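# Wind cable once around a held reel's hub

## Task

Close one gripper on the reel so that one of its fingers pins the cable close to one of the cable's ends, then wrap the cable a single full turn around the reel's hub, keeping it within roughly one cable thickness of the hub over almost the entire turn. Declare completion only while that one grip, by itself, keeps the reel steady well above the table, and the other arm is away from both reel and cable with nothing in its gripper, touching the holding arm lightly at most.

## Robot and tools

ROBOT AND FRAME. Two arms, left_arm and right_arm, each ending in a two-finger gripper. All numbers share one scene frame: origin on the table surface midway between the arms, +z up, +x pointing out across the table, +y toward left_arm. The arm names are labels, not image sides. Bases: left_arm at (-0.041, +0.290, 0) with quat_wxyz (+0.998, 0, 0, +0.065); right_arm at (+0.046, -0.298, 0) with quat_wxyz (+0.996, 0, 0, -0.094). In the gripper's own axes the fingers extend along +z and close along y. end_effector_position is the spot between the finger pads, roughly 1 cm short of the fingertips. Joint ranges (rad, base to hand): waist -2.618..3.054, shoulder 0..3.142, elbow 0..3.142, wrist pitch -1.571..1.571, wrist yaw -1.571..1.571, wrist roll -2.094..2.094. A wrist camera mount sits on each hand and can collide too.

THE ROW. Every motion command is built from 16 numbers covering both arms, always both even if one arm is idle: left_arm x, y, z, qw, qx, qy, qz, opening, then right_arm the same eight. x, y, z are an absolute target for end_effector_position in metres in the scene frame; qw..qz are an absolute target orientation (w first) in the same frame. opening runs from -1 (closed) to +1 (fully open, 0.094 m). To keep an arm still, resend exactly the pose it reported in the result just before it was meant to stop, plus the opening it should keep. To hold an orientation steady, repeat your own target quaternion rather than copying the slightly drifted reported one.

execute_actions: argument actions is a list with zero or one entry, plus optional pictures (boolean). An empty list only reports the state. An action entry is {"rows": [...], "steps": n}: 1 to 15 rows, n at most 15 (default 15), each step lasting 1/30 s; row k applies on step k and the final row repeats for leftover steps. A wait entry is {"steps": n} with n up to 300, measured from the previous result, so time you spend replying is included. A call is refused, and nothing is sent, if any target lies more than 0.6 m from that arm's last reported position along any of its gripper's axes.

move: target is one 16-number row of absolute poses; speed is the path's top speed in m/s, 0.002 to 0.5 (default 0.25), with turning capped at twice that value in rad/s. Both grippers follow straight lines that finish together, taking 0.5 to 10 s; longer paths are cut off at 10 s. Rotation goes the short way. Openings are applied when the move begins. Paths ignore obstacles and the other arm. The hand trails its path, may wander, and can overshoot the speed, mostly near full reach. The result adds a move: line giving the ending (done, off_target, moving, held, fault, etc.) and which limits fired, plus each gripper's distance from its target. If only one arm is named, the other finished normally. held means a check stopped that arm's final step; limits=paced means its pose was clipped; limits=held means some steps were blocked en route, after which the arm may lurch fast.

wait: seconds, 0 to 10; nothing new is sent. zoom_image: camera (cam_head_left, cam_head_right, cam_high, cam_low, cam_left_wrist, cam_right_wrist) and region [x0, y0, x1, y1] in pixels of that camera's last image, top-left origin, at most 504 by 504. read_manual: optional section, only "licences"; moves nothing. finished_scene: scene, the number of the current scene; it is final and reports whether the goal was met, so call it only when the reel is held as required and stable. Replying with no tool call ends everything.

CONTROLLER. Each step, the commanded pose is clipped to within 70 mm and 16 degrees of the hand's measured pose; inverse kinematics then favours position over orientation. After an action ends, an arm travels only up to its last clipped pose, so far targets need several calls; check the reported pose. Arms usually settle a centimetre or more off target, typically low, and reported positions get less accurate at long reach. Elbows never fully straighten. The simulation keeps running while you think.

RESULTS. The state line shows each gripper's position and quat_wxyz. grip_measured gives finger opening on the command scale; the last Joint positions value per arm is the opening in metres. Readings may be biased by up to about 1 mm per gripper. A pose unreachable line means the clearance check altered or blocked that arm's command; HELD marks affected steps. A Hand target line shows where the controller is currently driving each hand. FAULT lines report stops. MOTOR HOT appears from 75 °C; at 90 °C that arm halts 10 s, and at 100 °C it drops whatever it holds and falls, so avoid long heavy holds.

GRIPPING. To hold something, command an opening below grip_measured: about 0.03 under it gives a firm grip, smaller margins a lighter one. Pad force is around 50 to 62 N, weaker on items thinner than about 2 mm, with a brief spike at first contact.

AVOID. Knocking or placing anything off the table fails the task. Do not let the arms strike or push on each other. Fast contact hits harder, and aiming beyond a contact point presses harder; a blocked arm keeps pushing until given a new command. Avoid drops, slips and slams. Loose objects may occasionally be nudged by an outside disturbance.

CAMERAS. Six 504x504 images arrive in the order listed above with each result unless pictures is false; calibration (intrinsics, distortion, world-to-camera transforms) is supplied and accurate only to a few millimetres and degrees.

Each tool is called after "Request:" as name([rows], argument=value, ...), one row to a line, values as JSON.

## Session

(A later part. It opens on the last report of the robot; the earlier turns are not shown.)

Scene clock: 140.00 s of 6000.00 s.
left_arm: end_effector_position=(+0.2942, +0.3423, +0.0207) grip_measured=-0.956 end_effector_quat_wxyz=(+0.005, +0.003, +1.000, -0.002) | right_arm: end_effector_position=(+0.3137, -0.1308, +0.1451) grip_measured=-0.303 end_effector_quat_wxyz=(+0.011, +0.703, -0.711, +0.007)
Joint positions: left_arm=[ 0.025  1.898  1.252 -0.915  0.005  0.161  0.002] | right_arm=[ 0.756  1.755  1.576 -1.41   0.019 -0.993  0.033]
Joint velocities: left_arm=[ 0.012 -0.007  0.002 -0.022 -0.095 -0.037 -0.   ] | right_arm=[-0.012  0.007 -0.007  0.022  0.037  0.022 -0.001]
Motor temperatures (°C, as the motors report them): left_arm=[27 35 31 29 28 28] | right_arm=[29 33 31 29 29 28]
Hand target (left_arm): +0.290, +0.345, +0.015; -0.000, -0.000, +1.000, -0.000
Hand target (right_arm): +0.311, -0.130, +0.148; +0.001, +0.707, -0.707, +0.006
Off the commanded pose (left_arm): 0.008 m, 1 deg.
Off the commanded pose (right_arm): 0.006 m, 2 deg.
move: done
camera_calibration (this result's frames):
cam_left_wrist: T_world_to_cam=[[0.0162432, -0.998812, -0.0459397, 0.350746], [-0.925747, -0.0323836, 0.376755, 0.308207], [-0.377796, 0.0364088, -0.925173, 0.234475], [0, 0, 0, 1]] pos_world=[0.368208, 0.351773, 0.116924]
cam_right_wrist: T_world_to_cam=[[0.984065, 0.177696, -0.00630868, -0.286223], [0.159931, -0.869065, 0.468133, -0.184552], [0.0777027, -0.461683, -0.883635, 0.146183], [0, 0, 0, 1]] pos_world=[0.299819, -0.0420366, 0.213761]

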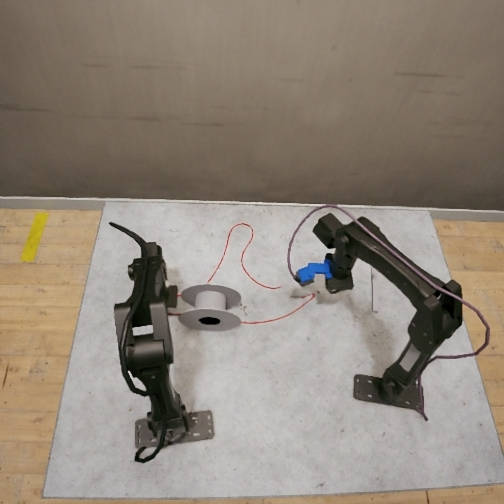

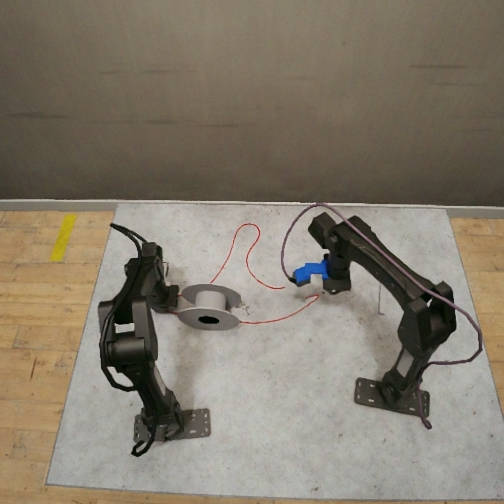

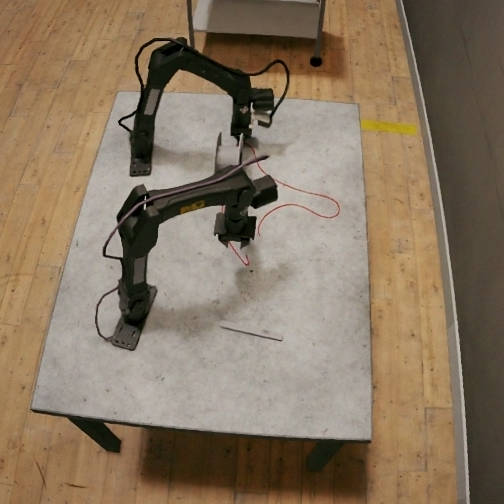

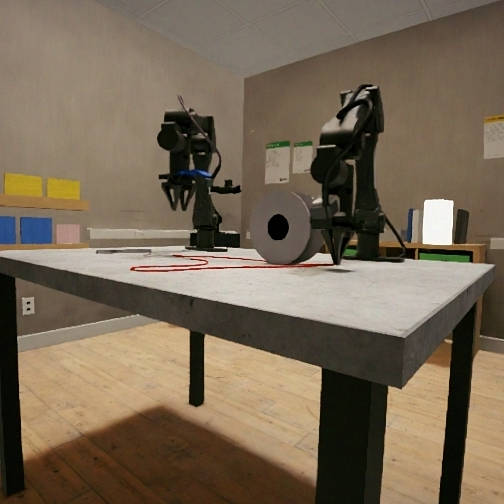

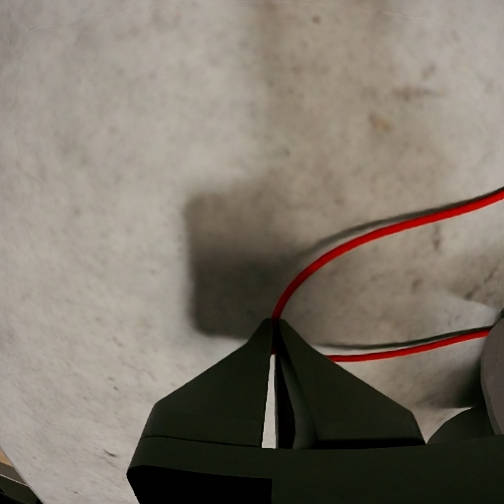

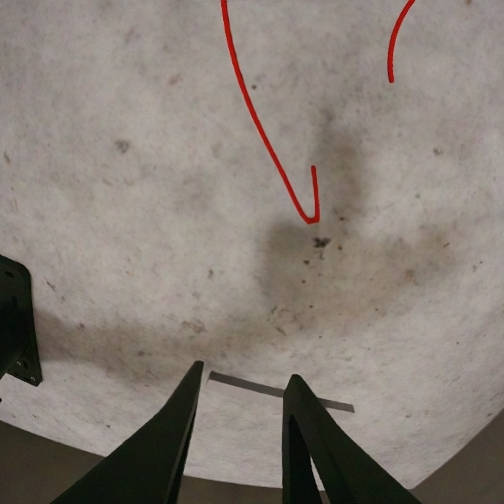

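Request:
move(target=[0.29,0.345,0.015,0,0,1,0,-0.98,0.315,-0.066,0.04,0,-0.8,0.6,0,-0.4])

Request:
move(target=[0.29,0.345,0.015,0,0,1,0,-0.98,0.315,-0.066,0.003,0,-0.8,0.6,0,-0.4], speed=0.06)

Request:
move(target=[0.29,0.345,0.015,0,0,1,0,-0.98,0.315,-0.066,0.003,0,-0.8,0.6,0,-0.985])

Request:
move(target=[0.27,0.32,0.15,0,0.38,0.92,0,-0.98,0.27,-0.05,0.06,0,-0.707,0.707,0,-0.985], speed=0.07)

Scene clock: 147.57 s of 6000.00 s.
left_arm: end_effector_position=(+0.2943, +0.3424, +0.0207) grip_measured=-0.956 end_effector_quat_wxyz=(+0.006, +0.003, +1.000, -0.002) | right_arm: end_effector_position=(+0.3206, -0.0675, +0.0455) grip_measured=-0.397 end_effector_quat_wxyz=(-0.003, +0.796, -0.605, +0.009)
Joint positions: left_arm=[ 0.025  1.898  1.252 -0.915  0.005  0.161  0.002] | right_arm=[ 0.893  1.936  1.409 -1.035  0.016 -1.137  0.028]
Joint velocities: left_arm=[ 0.002 -0.007  0.007  0.022 -0.007  0.022 -0.   ] | right_arm=[ 0.002 -0.022 -0.002  0.037 -0.007 -0.007 -0.001]
Motor temperatures (°C, as the motors report them): left_arm=[27 35 31 29 28 28] | right_arm=[29 33 31 29 29 28]
Hand target (left_arm): +0.290, +0.345, +0.015; +0.000, -0.000, +1.000, -0.000
Hand target (right_arm): +0.316, -0.065, +0.041; -0.001, +0.800, -0.600, -0.001
Off the commanded pose (left_arm): 0.008 m, 1 deg.
Off the commanded pose (right_arm): 0.008 m, 1 deg.
After step 180, 0.33 s passed at rest.
move: done
camera_calibration (this result's frames):
cam_left_wrist: T_world_to_cam=[[0.0162618, -0.998792, -0.0463699, 0.350823], [-0.925866, -0.0325514, 0.376447, 0.308386], [-0.377502, 0.0368106, -0.925277, 0.234282], [0, 0, 0, 1]] pos_world=[0.368261, 0.351813, 0.116952]
cam_right_wrist: T_world_to_cam=[[0.89572, 0.444318, 0.0163242, -0.259655], [0.388219, -0.799468, 0.458406, -0.152046], [0.216729, -0.404266, -0.888593, 0.0463224], [0, 0, 0, 1]] pos_world=[0.281566, 0.0125402, 0.115099]

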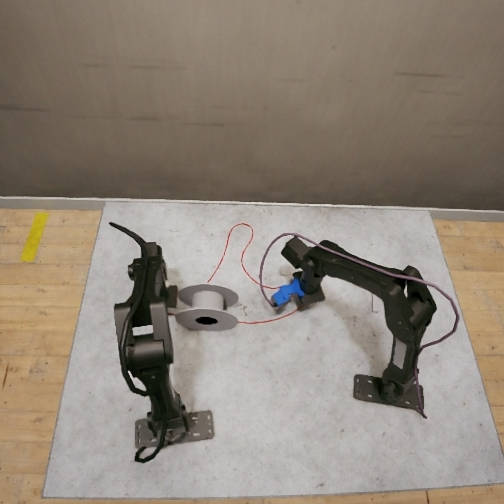

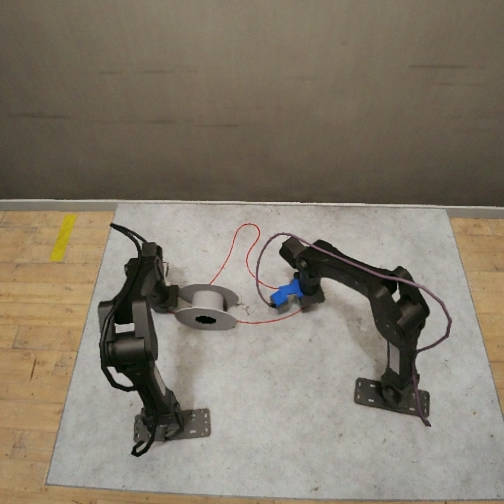

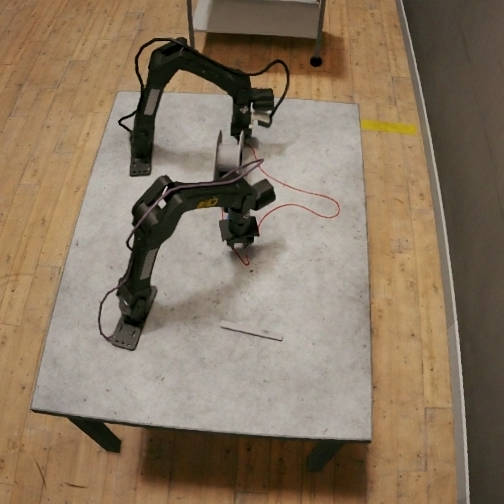

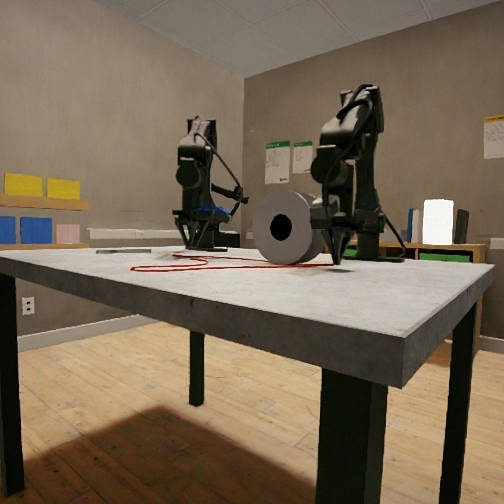

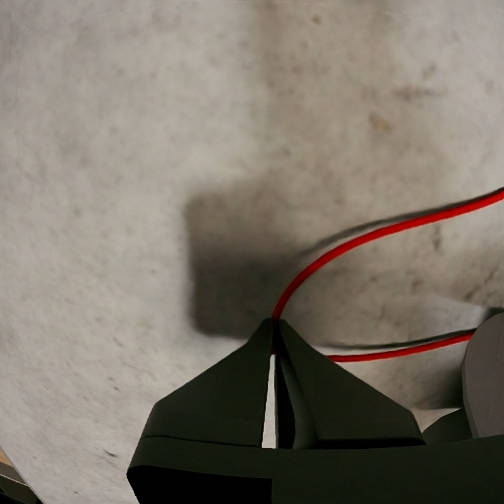

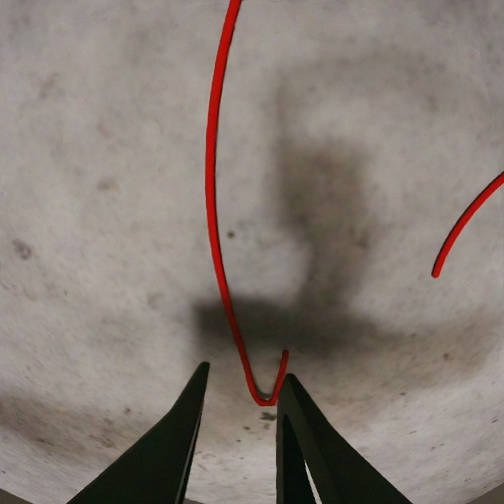

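Scene clock: 148.60 s of 6000.00 s.
left_arm: end_effector_position=(+0.2943, +0.3424, +0.0207) grip_measured=-0.956 end_effector_quat_wxyz=(+0.006, +0.003, +1.000, -0.002) | right_arm: end_effector_position=(+0.3224, -0.0658, +0.0171) grip_measured=-0.397 end_effector_quat_wxyz=(-0.011, +0.796, -0.605, +0.010)
Joint positions: left_arm=[ 0.025  1.898  1.252 -0.915  0.005  0.161  0.002] | right_arm=[ 0.893  1.967  1.333 -0.912  0.016 -1.138  0.028]
Joint velocities: left_arm=[-0.012  0.002  0.007 -0.051 -0.066  0.007  0.001] | right_arm=[ 0.007  0.002 -0.002 -0.007 -0.022  0.037 -0.002]
Motor temperatures (°C, as the motors report them): left_arm=[27 35 31 29 28 28] | right_arm=[29 33 31 29 29 28]
Hand target (left_arm): +0.290, +0.345, +0.015; -0.000, -0.000, +1.000, -0.000
Hand target (right_arm): +0.315, -0.066, +0.003; +0.000, +0.800, -0.600, -0.000
Off the commanded pose (left_arm): 0.008 m, 1 deg.
Off the commanded pose (right_arm): 0.016 m, 2 deg.
move: off_target (right_arm)
camera_calibration (this result's frames):
cam_left_wrist: T_world_to_cam=[[0.0162618, -0.998792, -0.0463699, 0.350823], [-0.925866, -0.0325514, 0.376447, 0.308386], [-0.377502, 0.0368106, -0.925277, 0.234282], [0, 0, 0, 1]] pos_world=[0.368261, 0.351813, 0.116952]
cam_right_wrist: T_world_to_cam=[[0.895091, 0.444751, 0.0317682, -0.261579], [0.383376, -0.804032, 0.454484, -0.137095], [0.227675, -0.394625, -0.890188, 0.0184804], [0, 0, 0, 1]] pos_world=[0.282488, 0.0134011, 0.0870686]

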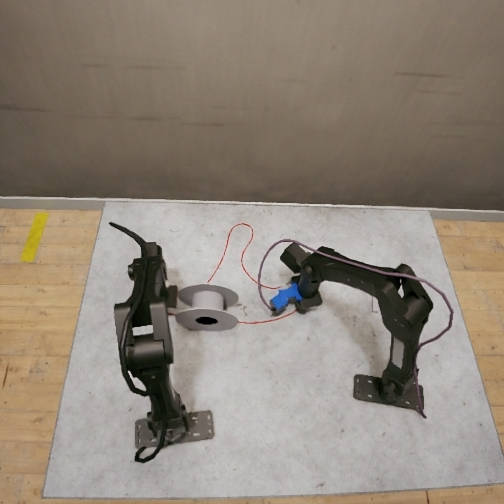

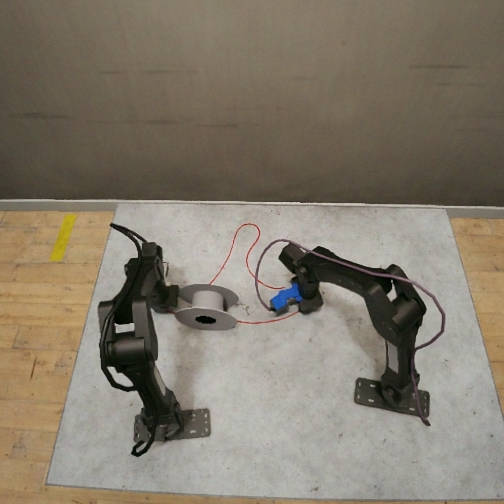

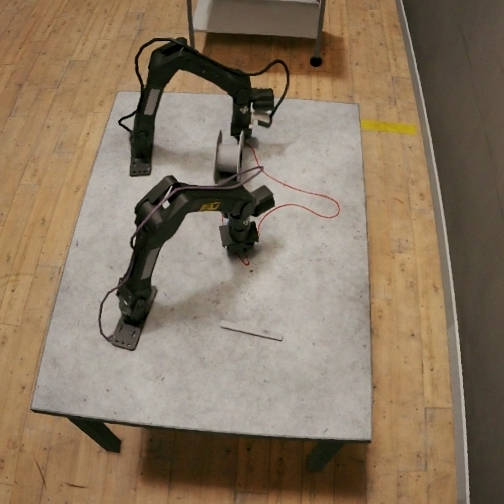

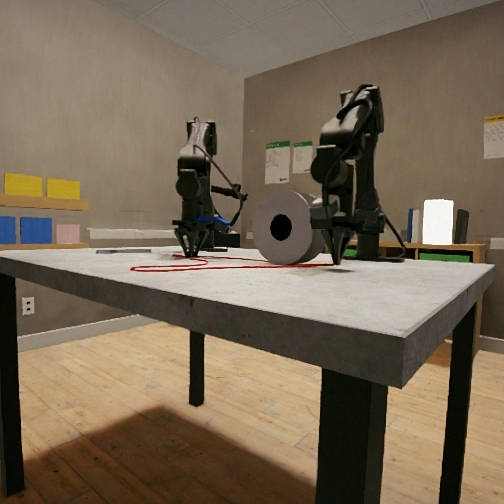

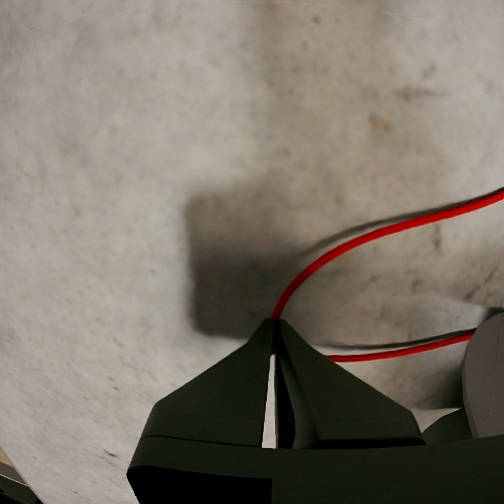

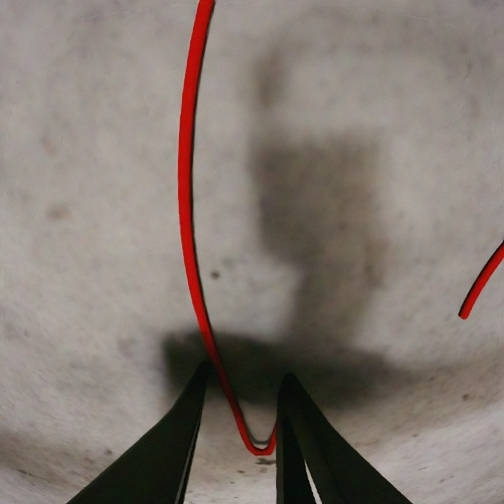

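Scene clock: 149.30 s of 6000.00 s.
left_arm: end_effector_position=(+0.2943, +0.3424, +0.0207) grip_measured=-0.956 end_effector_quat_wxyz=(+0.006, +0.003, +1.000, -0.002) | right_arm: end_effector_position=(+0.3249, -0.0639, +0.0172) grip_measured=-0.968 end_effector_quat_wxyz=(-0.017, +0.796, -0.605, +0.012)
Joint positions: left_arm=[ 0.025  1.898  1.252 -0.915  0.005  0.161  0.002] | right_arm=[ 0.893  1.967  1.333 -0.899  0.016 -1.138  0.001]
Joint velocities: left_arm=[-0.007  0.007  0.002 -0.051  0.007 -0.022  0.   ] | right_arm=[-0.012  0.007 -0.002  0.066  0.007 -0.007 -0.001]
Motor temperatures (°C, as the motors report them): left_arm=[27 35 31 29 28 28] | right_arm=[29 33 31 29 29 28]
Hand target (left_arm): +0.290, +0.345, +0.015; -0.000, -0.000, +1.000, -0.000
Hand target (right_arm): +0.315, -0.066, +0.003; -0.000, +0.800, -0.600, -0.000
Off the commanded pose (left_arm): 0.008 m, 1 deg.
Off the commanded pose (right_arm): 0.017 m, 2 deg.
move: off_target (right_arm)
camera_calibration (this result's frames):
cam_left_wrist: T_world_to_cam=[[0.0162618, -0.998792, -0.0463699, 0.350823], [-0.925866, -0.0325514, 0.376447, 0.308386], [-0.377502, 0.0368106, -0.925277, 0.234282], [0, 0, 0, 1]] pos_world=[0.368261, 0.351813, 0.116952]
cam_right_wrist: T_world_to_cam=[[0.894723, 0.444442, 0.0440692, -0.264744], [0.378907, -0.807599, 0.4519, -0.135215], [0.236434, -0.387627, -0.89098, 0.0164075], [0, 0, 0, 1]] pos_world=[0.284227, 0.0148242, 0.0873893]

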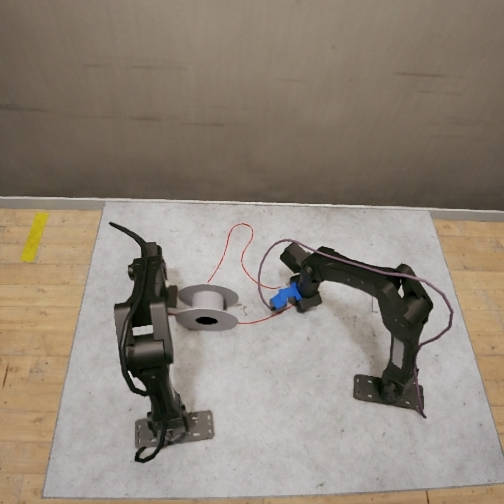

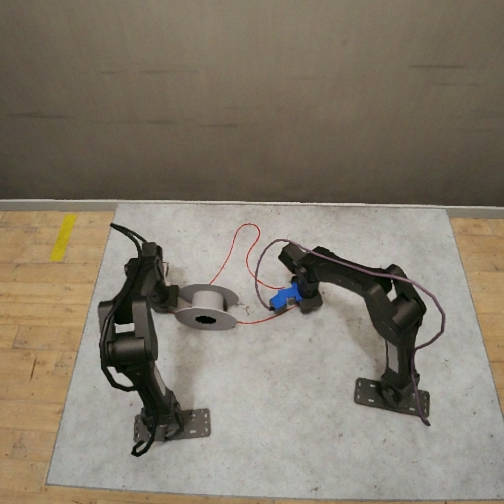

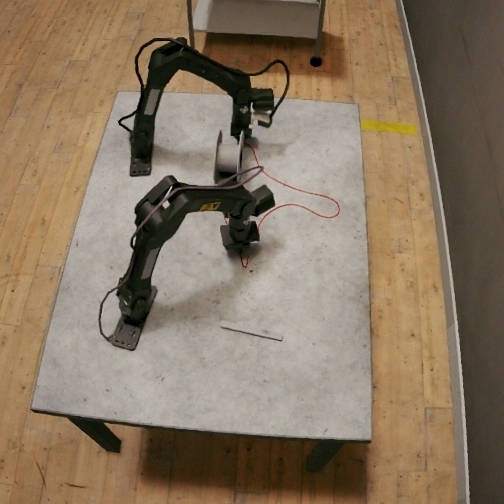

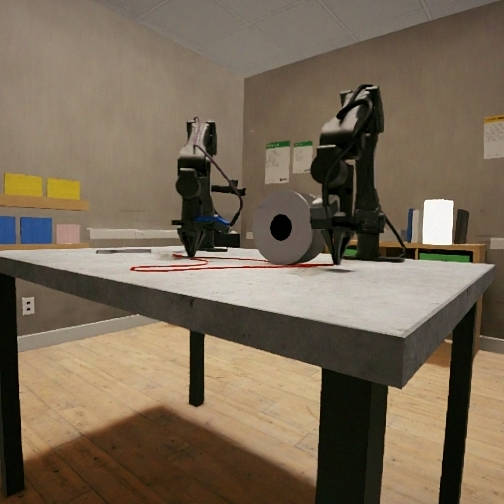

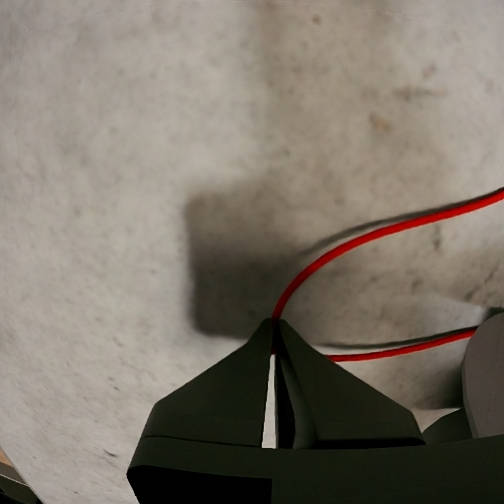

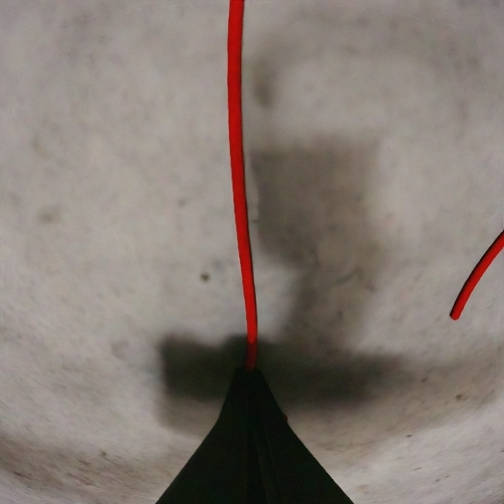

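Scene clock: 155.20 s of 6000.00 s.
left_arm: end_effector_position=(+0.2660, +0.3228, +0.1350) grip_measured=-0.956 end_effector_quat_wxyz=(-0.017, +0.373, +0.928, -0.010) | right_arm: end_effector_position=(+0.2762, -0.0536, +0.0522) grip_measured=-0.968 end_effector_quat_wxyz=(+0.002, +0.705, -0.709, +0.008)
Joint positions: left_arm=[-0.025  1.747  1.526 -1.389  0.002  0.87   0.002] | right_arm=[ 1.011  1.859  1.333 -1.05   0.016 -0.743  0.001]
Joint velocities: left_arm=[-0.002  0.002 -0.007  0.007  0.037  0.022 -0.   ] | right_arm=[-0.012  0.002  0.002 -0.037 -0.022 -0.022 -0.001]
Motor temperatures (°C, as the motors report them): left_arm=[27 35 32 29 28 28] | right_arm=[29 33 31 29 29 28]
Hand target (left_arm): +0.269, +0.320, +0.150; -0.000, +0.382, +0.924, +0.000
Hand target (right_arm): +0.269, -0.050, +0.059; -0.000, +0.707, -0.707, -0.002
Off the commanded pose (left_arm): 0.016 m, 3 deg.
Off the commanded pose (right_arm): 0.011 m, 1 deg.
move: off_target (left_arm, right_arm)
camera_calibration (this result's frames):
cam_left_wrist: T_world_to_cam=[[-0.67696, -0.735789, -0.0184312, 0.432718], [-0.676413, 0.612068, 0.409682, -0.0403704], [-0.290158, 0.289805, -0.912042, 0.223422], [0, 0, 0, 1]] pos_world=[0.330453, 0.27835, 0.228285]
cam_right_wrist: T_world_to_cam=[[0.983148, 0.182569, 0.00944006, -0.263994], [0.157789, -0.873516, 0.460512, -0.0671971], [0.0923215, -0.451262, -0.887603, 0.0993534], [0, 0, 0, 1]] pos_world=[0.260976, 0.0343339, 0.121624]

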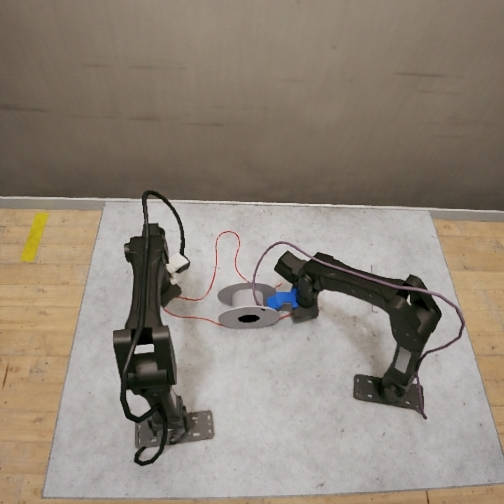

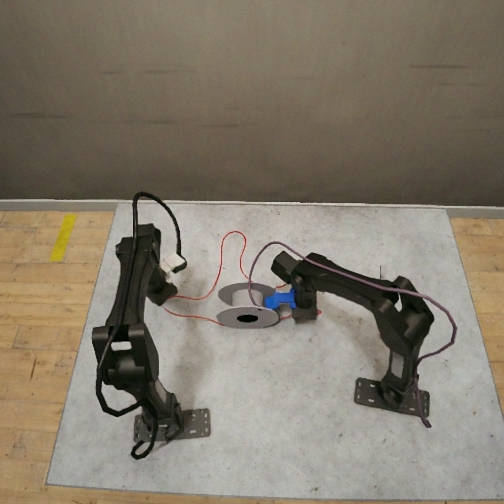

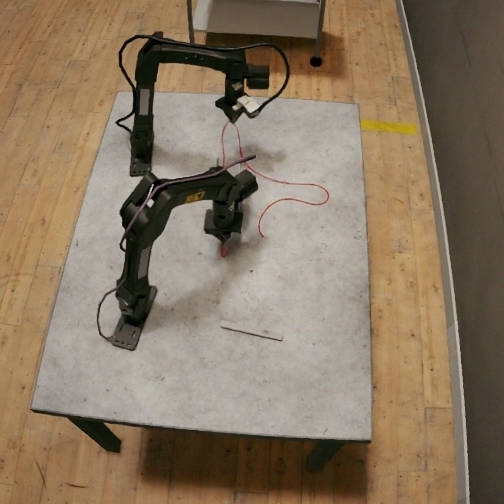

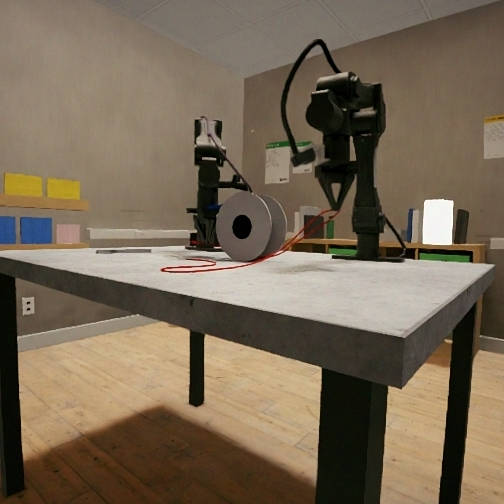

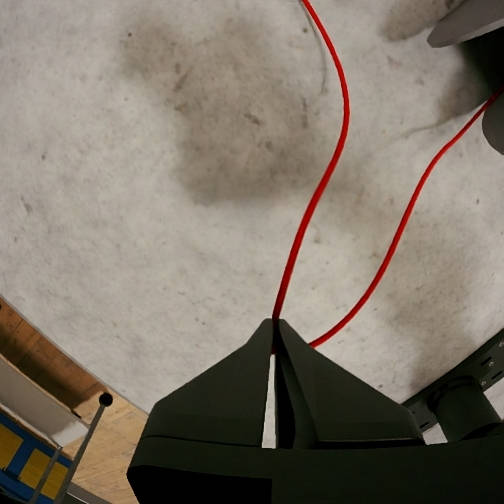

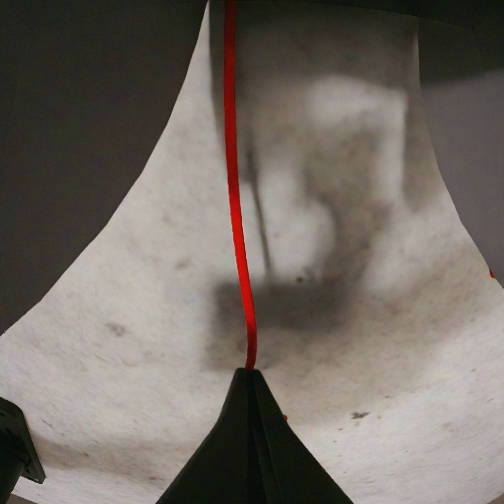

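Request:
move(target=[0.29,0.29,0.08,0,0,1,0,-0.98,0.26,-0.02,0.19,0,-0.707,0.707,0,-0.985], speed=0.08)

Request:
move(target=[0.30,0.28,0.06,0,0,1,0,-0.98,0.245,0.09,0.19,0,-0.87,0.5,0,-0.985], speed=0.08)

Scene clock: 165.40 s of 6000.00 s.
left_arm: end_effector_position=(+0.2907, +0.2924, +0.0883) grip_measured=-0.956 end_effector_quat_wxyz=(+0.007, -0.001, +1.000, -0.001) | right_arm: end_effector_position=(+0.2629, -0.0266, +0.1839) grip_measured=-0.968 end_effector_quat_wxyz=(-0.014, +0.706, -0.708, +0.006)
Joint positions: left_arm=[-0.124  1.795  1.399 -1.16   0.002  0.004  0.002] | right_arm=[ 1.092  1.862  1.866 -1.547  0.016 -0.665  0.001]
Joint velocities: left_arm=[-0.007 -0.007  0.007  0.037 -0.037 -0.037  0.001] | right_arm=[ 0.022  0.007 -0.002  0.022 -0.022  0.007 -0.001]
Motor temperatures (°C, as the motors report them): left_arm=[27 35 32 29 28 28] | right_arm=[29 34 31 28 29 28]
Hand target (left_arm): +0.289, +0.289, +0.080; -0.001, +0.000, +1.000, +0.000
Hand target (right_arm): +0.258, -0.022, +0.190; -0.019, +0.707, -0.707, -0.003
Off the commanded pose (left_arm): 0.009 m, 1 deg.
Off the commanded pose (right_arm): 0.009 m, 2 deg.
joint sent to its limit (right arm) — the command would take joint 4 (wrist pitch) past its lower limit, so that joint was sent only as far as its limit.
move: done
camera_calibration (this result's frames):
cam_left_wrist: T_world_to_cam=[[0.0236693, -0.998601, -0.0472787, 0.301897], [-0.926794, -0.0396493, 0.373472, 0.280537], [-0.374824, 0.0349778, -0.926436, 0.297152], [0, 0, 0, 1]] pos_world=[0.364234, 0.302204, 0.184793]
cam_right_wrist: T_world_to_cam=[[0.982068, 0.185388, 0.0342649, -0.261244], [0.1516, -0.884596, 0.44103, -0.0972706], [0.112072, -0.427927, -0.896838, 0.226747], [0, 0, 0, 1]] pos_world=[0.245893, 0.0594175, 0.255206]

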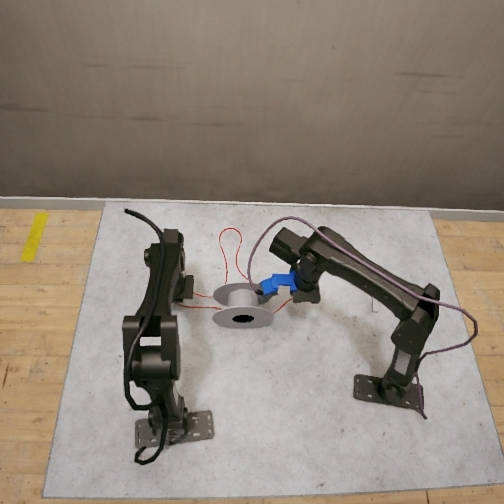

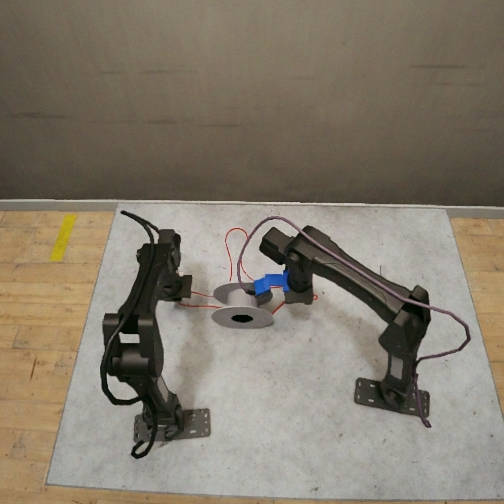

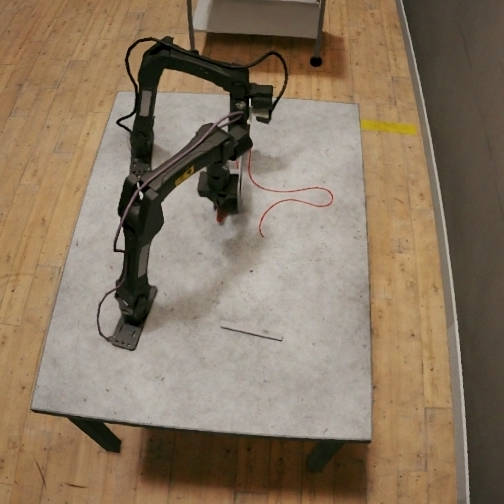

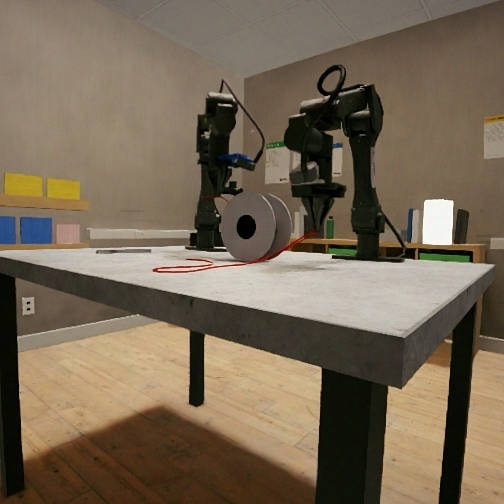

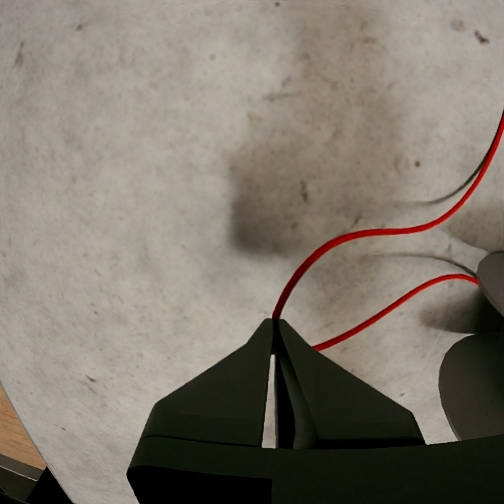

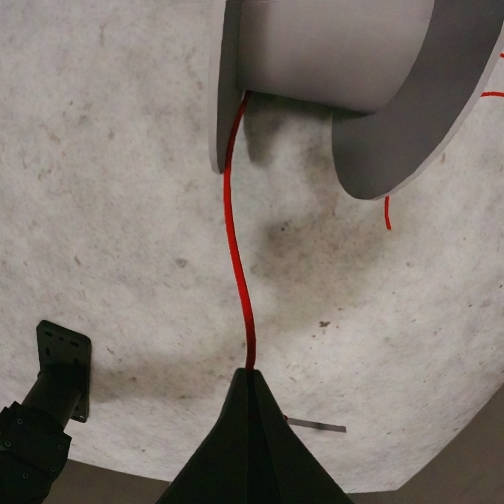

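Scene clock: 169.03 s of 6000.00 s.
left_arm: end_effector_position=(+0.3048, +0.2830, +0.0702) grip_measured=-0.956 end_effector_quat_wxyz=(+0.012, -0.002, +1.000, -0.001) | right_arm: end_effector_position=(+0.2501, +0.0840, +0.1921) grip_measured=-0.968 end_effector_quat_wxyz=(-0.082, +0.859, -0.505, +0.004)
Joint positions: left_arm=[-0.152  1.853  1.399 -1.094  0.002 -0.027  0.002] | right_arm=[ 1.274  2.125  2.267 -1.55   0.016 -0.995  0.001]
Joint velocities: left_arm=[ 0.007  0.002 -0.007 -0.007 -0.022  0.051  0.   ] | right_arm=[ 0.002 -0.012  0.007 -0.081  0.037  0.066 -0.   ]
Motor temperatures (°C, as the motors report them): left_arm=[27 35 32 29 28 28] | right_arm=[29 33 31 28 29 28]
Hand target (left_arm): +0.299, +0.280, +0.060; -0.000, -0.000, +1.000, +0.000
Hand target (right_arm): +0.244, +0.090, +0.191; -0.080, +0.864, -0.497, -0.006
Off the commanded pose (left_arm): 0.012 m, 1 deg.
Off the commanded pose (right_arm): 0.008 m, 9 deg.
joint sent to its limit (right arm) — the command would take joint 4 (wrist pitch) past its lower limit, so that joint was sent only as far as its limit.
move: off_target (left_arm, right_arm)
camera_calibration (this result's frames):
cam_left_wrist: T_world_to_cam=[[0.0274999, -0.998544, -0.0464078, 0.290066], [-0.929866, -0.0425917, 0.365423, 0.302368], [-0.366868, 0.0331039, -0.929684, 0.284402], [0, 0, 0, 1]] pos_world=[0.377523, 0.293108, 0.167373]
cam_right_wrist: T_world_to_cam=[[0.759298, 0.630884, 0.159539, -0.275268], [0.53517, -0.744865, 0.398458, -0.100598], [0.370216, -0.217168, -0.903204, 0.201819], [0, 0, 0, 1]] pos_world=[0.188131, 0.142559, 0.266284]

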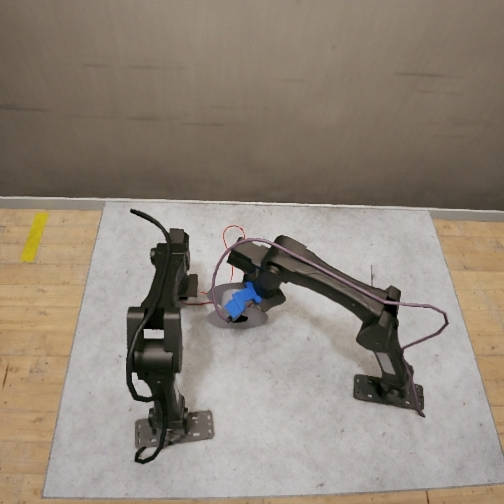

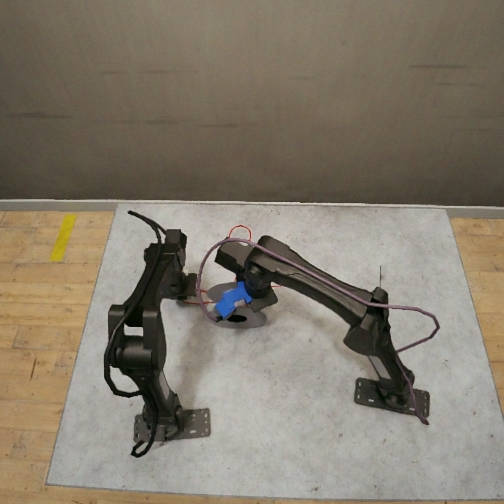

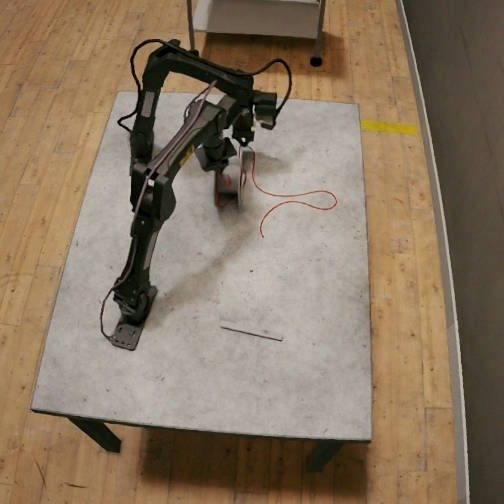

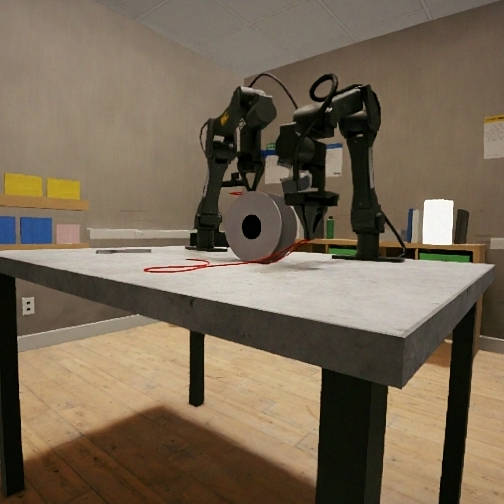

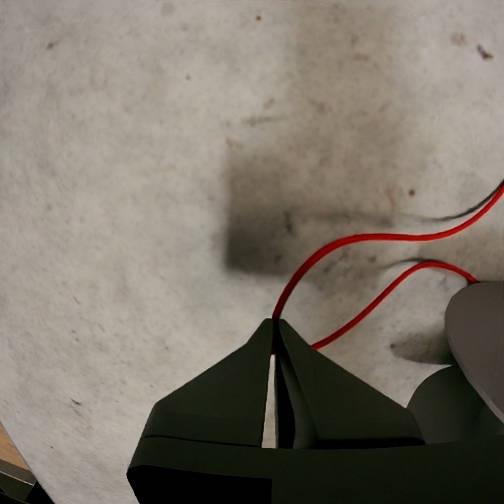

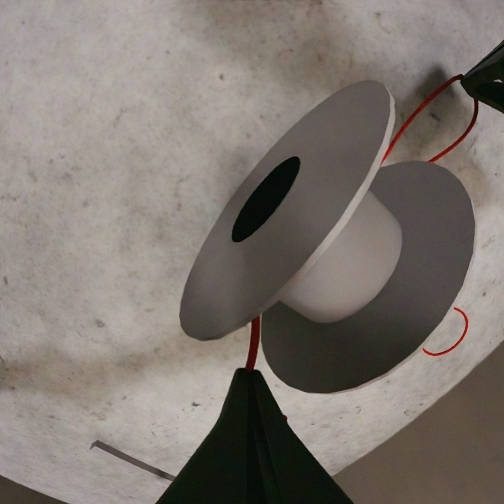

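Request:
move(target=[0.30,0.29,0.05,0,0,1,0,-0.98,0.255,0.15,0.165,0,-0.1,0.995,0,-0.985], speed=0.25)

Scene clock: 180.60 s of 6000.00 s.
left_arm: end_effector_position=(+0.3030, +0.2850, +0.0577) grip_measured=-0.956 end_effector_quat_wxyz=(+0.007, +0.004, +1.000, -0.001) | right_arm: end_effector_position=(+0.2585, +0.1459, +0.1676) grip_measured=-0.969 end_effector_quat_wxyz=(+0.060, -0.101, +0.989, +0.092)
Joint positions: left_arm=[-0.146  1.865  1.364 -1.055  0.002 -0.009  0.002] | right_arm=[ 1.315  2.373  2.575 -1.552  0.008  0.922  0.001]
Joint velocities: left_arm=[-0.007  0.002 -0.007 -0.022  0.007  0.066  0.   ] | right_arm=[-0.017 -0.022 -0.007 -0.037 -0.037  0.037  0.001]
Motor temperatures (°C, as the motors report them): left_arm=[27 35 32 29 28 28] | right_arm=[29 34 31 29 29 28]
Hand target (left_arm): +0.300, +0.290, +0.050; -0.000, -0.000, +1.000, -0.000
Hand target (right_arm): +0.255, +0.150, +0.165; +0.055, -0.100, +0.989, +0.094
Off the commanded pose (left_arm): 0.010 m, 1 deg.
Off the commanded pose (right_arm): 0.006 m, 13 deg.
joint sent to its limit (right arm) — the command would take joint 4 (wrist pitch) past its lower limit, so that joint was sent only as far as its limit.
After step 180, 1.20 s passed at rest.
move: off_target (right_arm)
camera_calibration (this result's frames):
cam_left_wrist: T_world_to_cam=[[0.0149219, -0.99878, -0.047082, 0.295454], [-0.927237, -0.0314433, 0.373153, 0.300973], [-0.374178, 0.038088, -0.926574, 0.272635], [0, 0, 0, 1]] pos_world=[0.376678, 0.294172, 0.154218]
cam_right_wrist: T_world_to_cam=[[0.389512, -0.910737, -0.137251, 0.0534866], [-0.864722, -0.412921, 0.285923, 0.283023], [-0.317075, 0.00731338, -0.948372, 0.342504], [0, 0, 0, 1]] pos_world=[0.332502, 0.163074, 0.25124]

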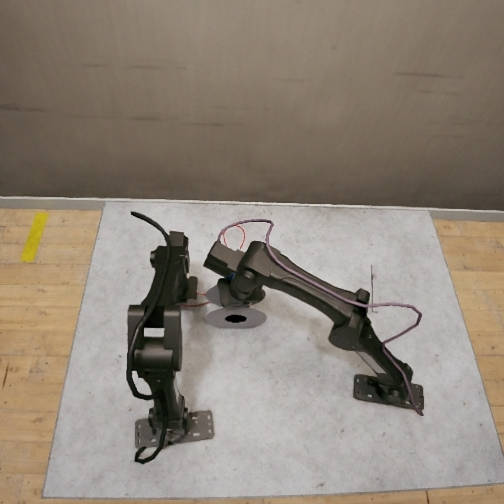

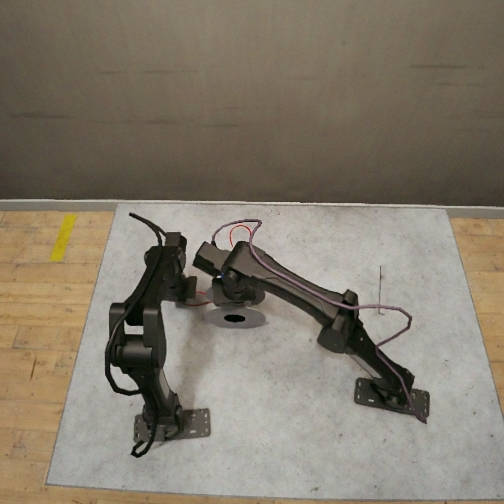

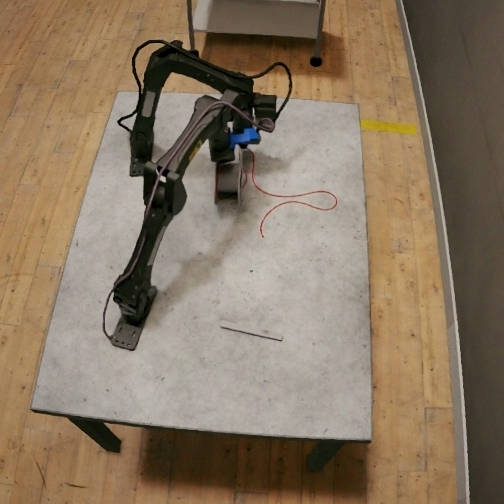

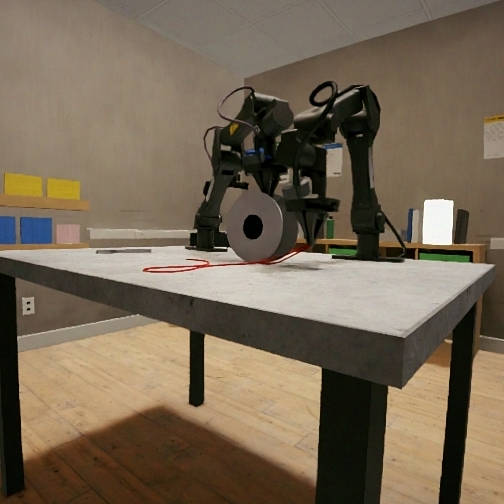

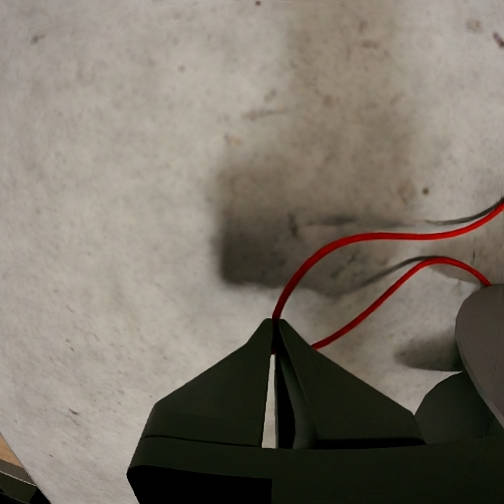

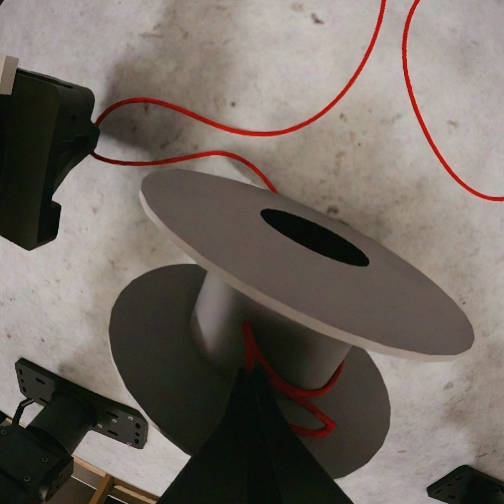

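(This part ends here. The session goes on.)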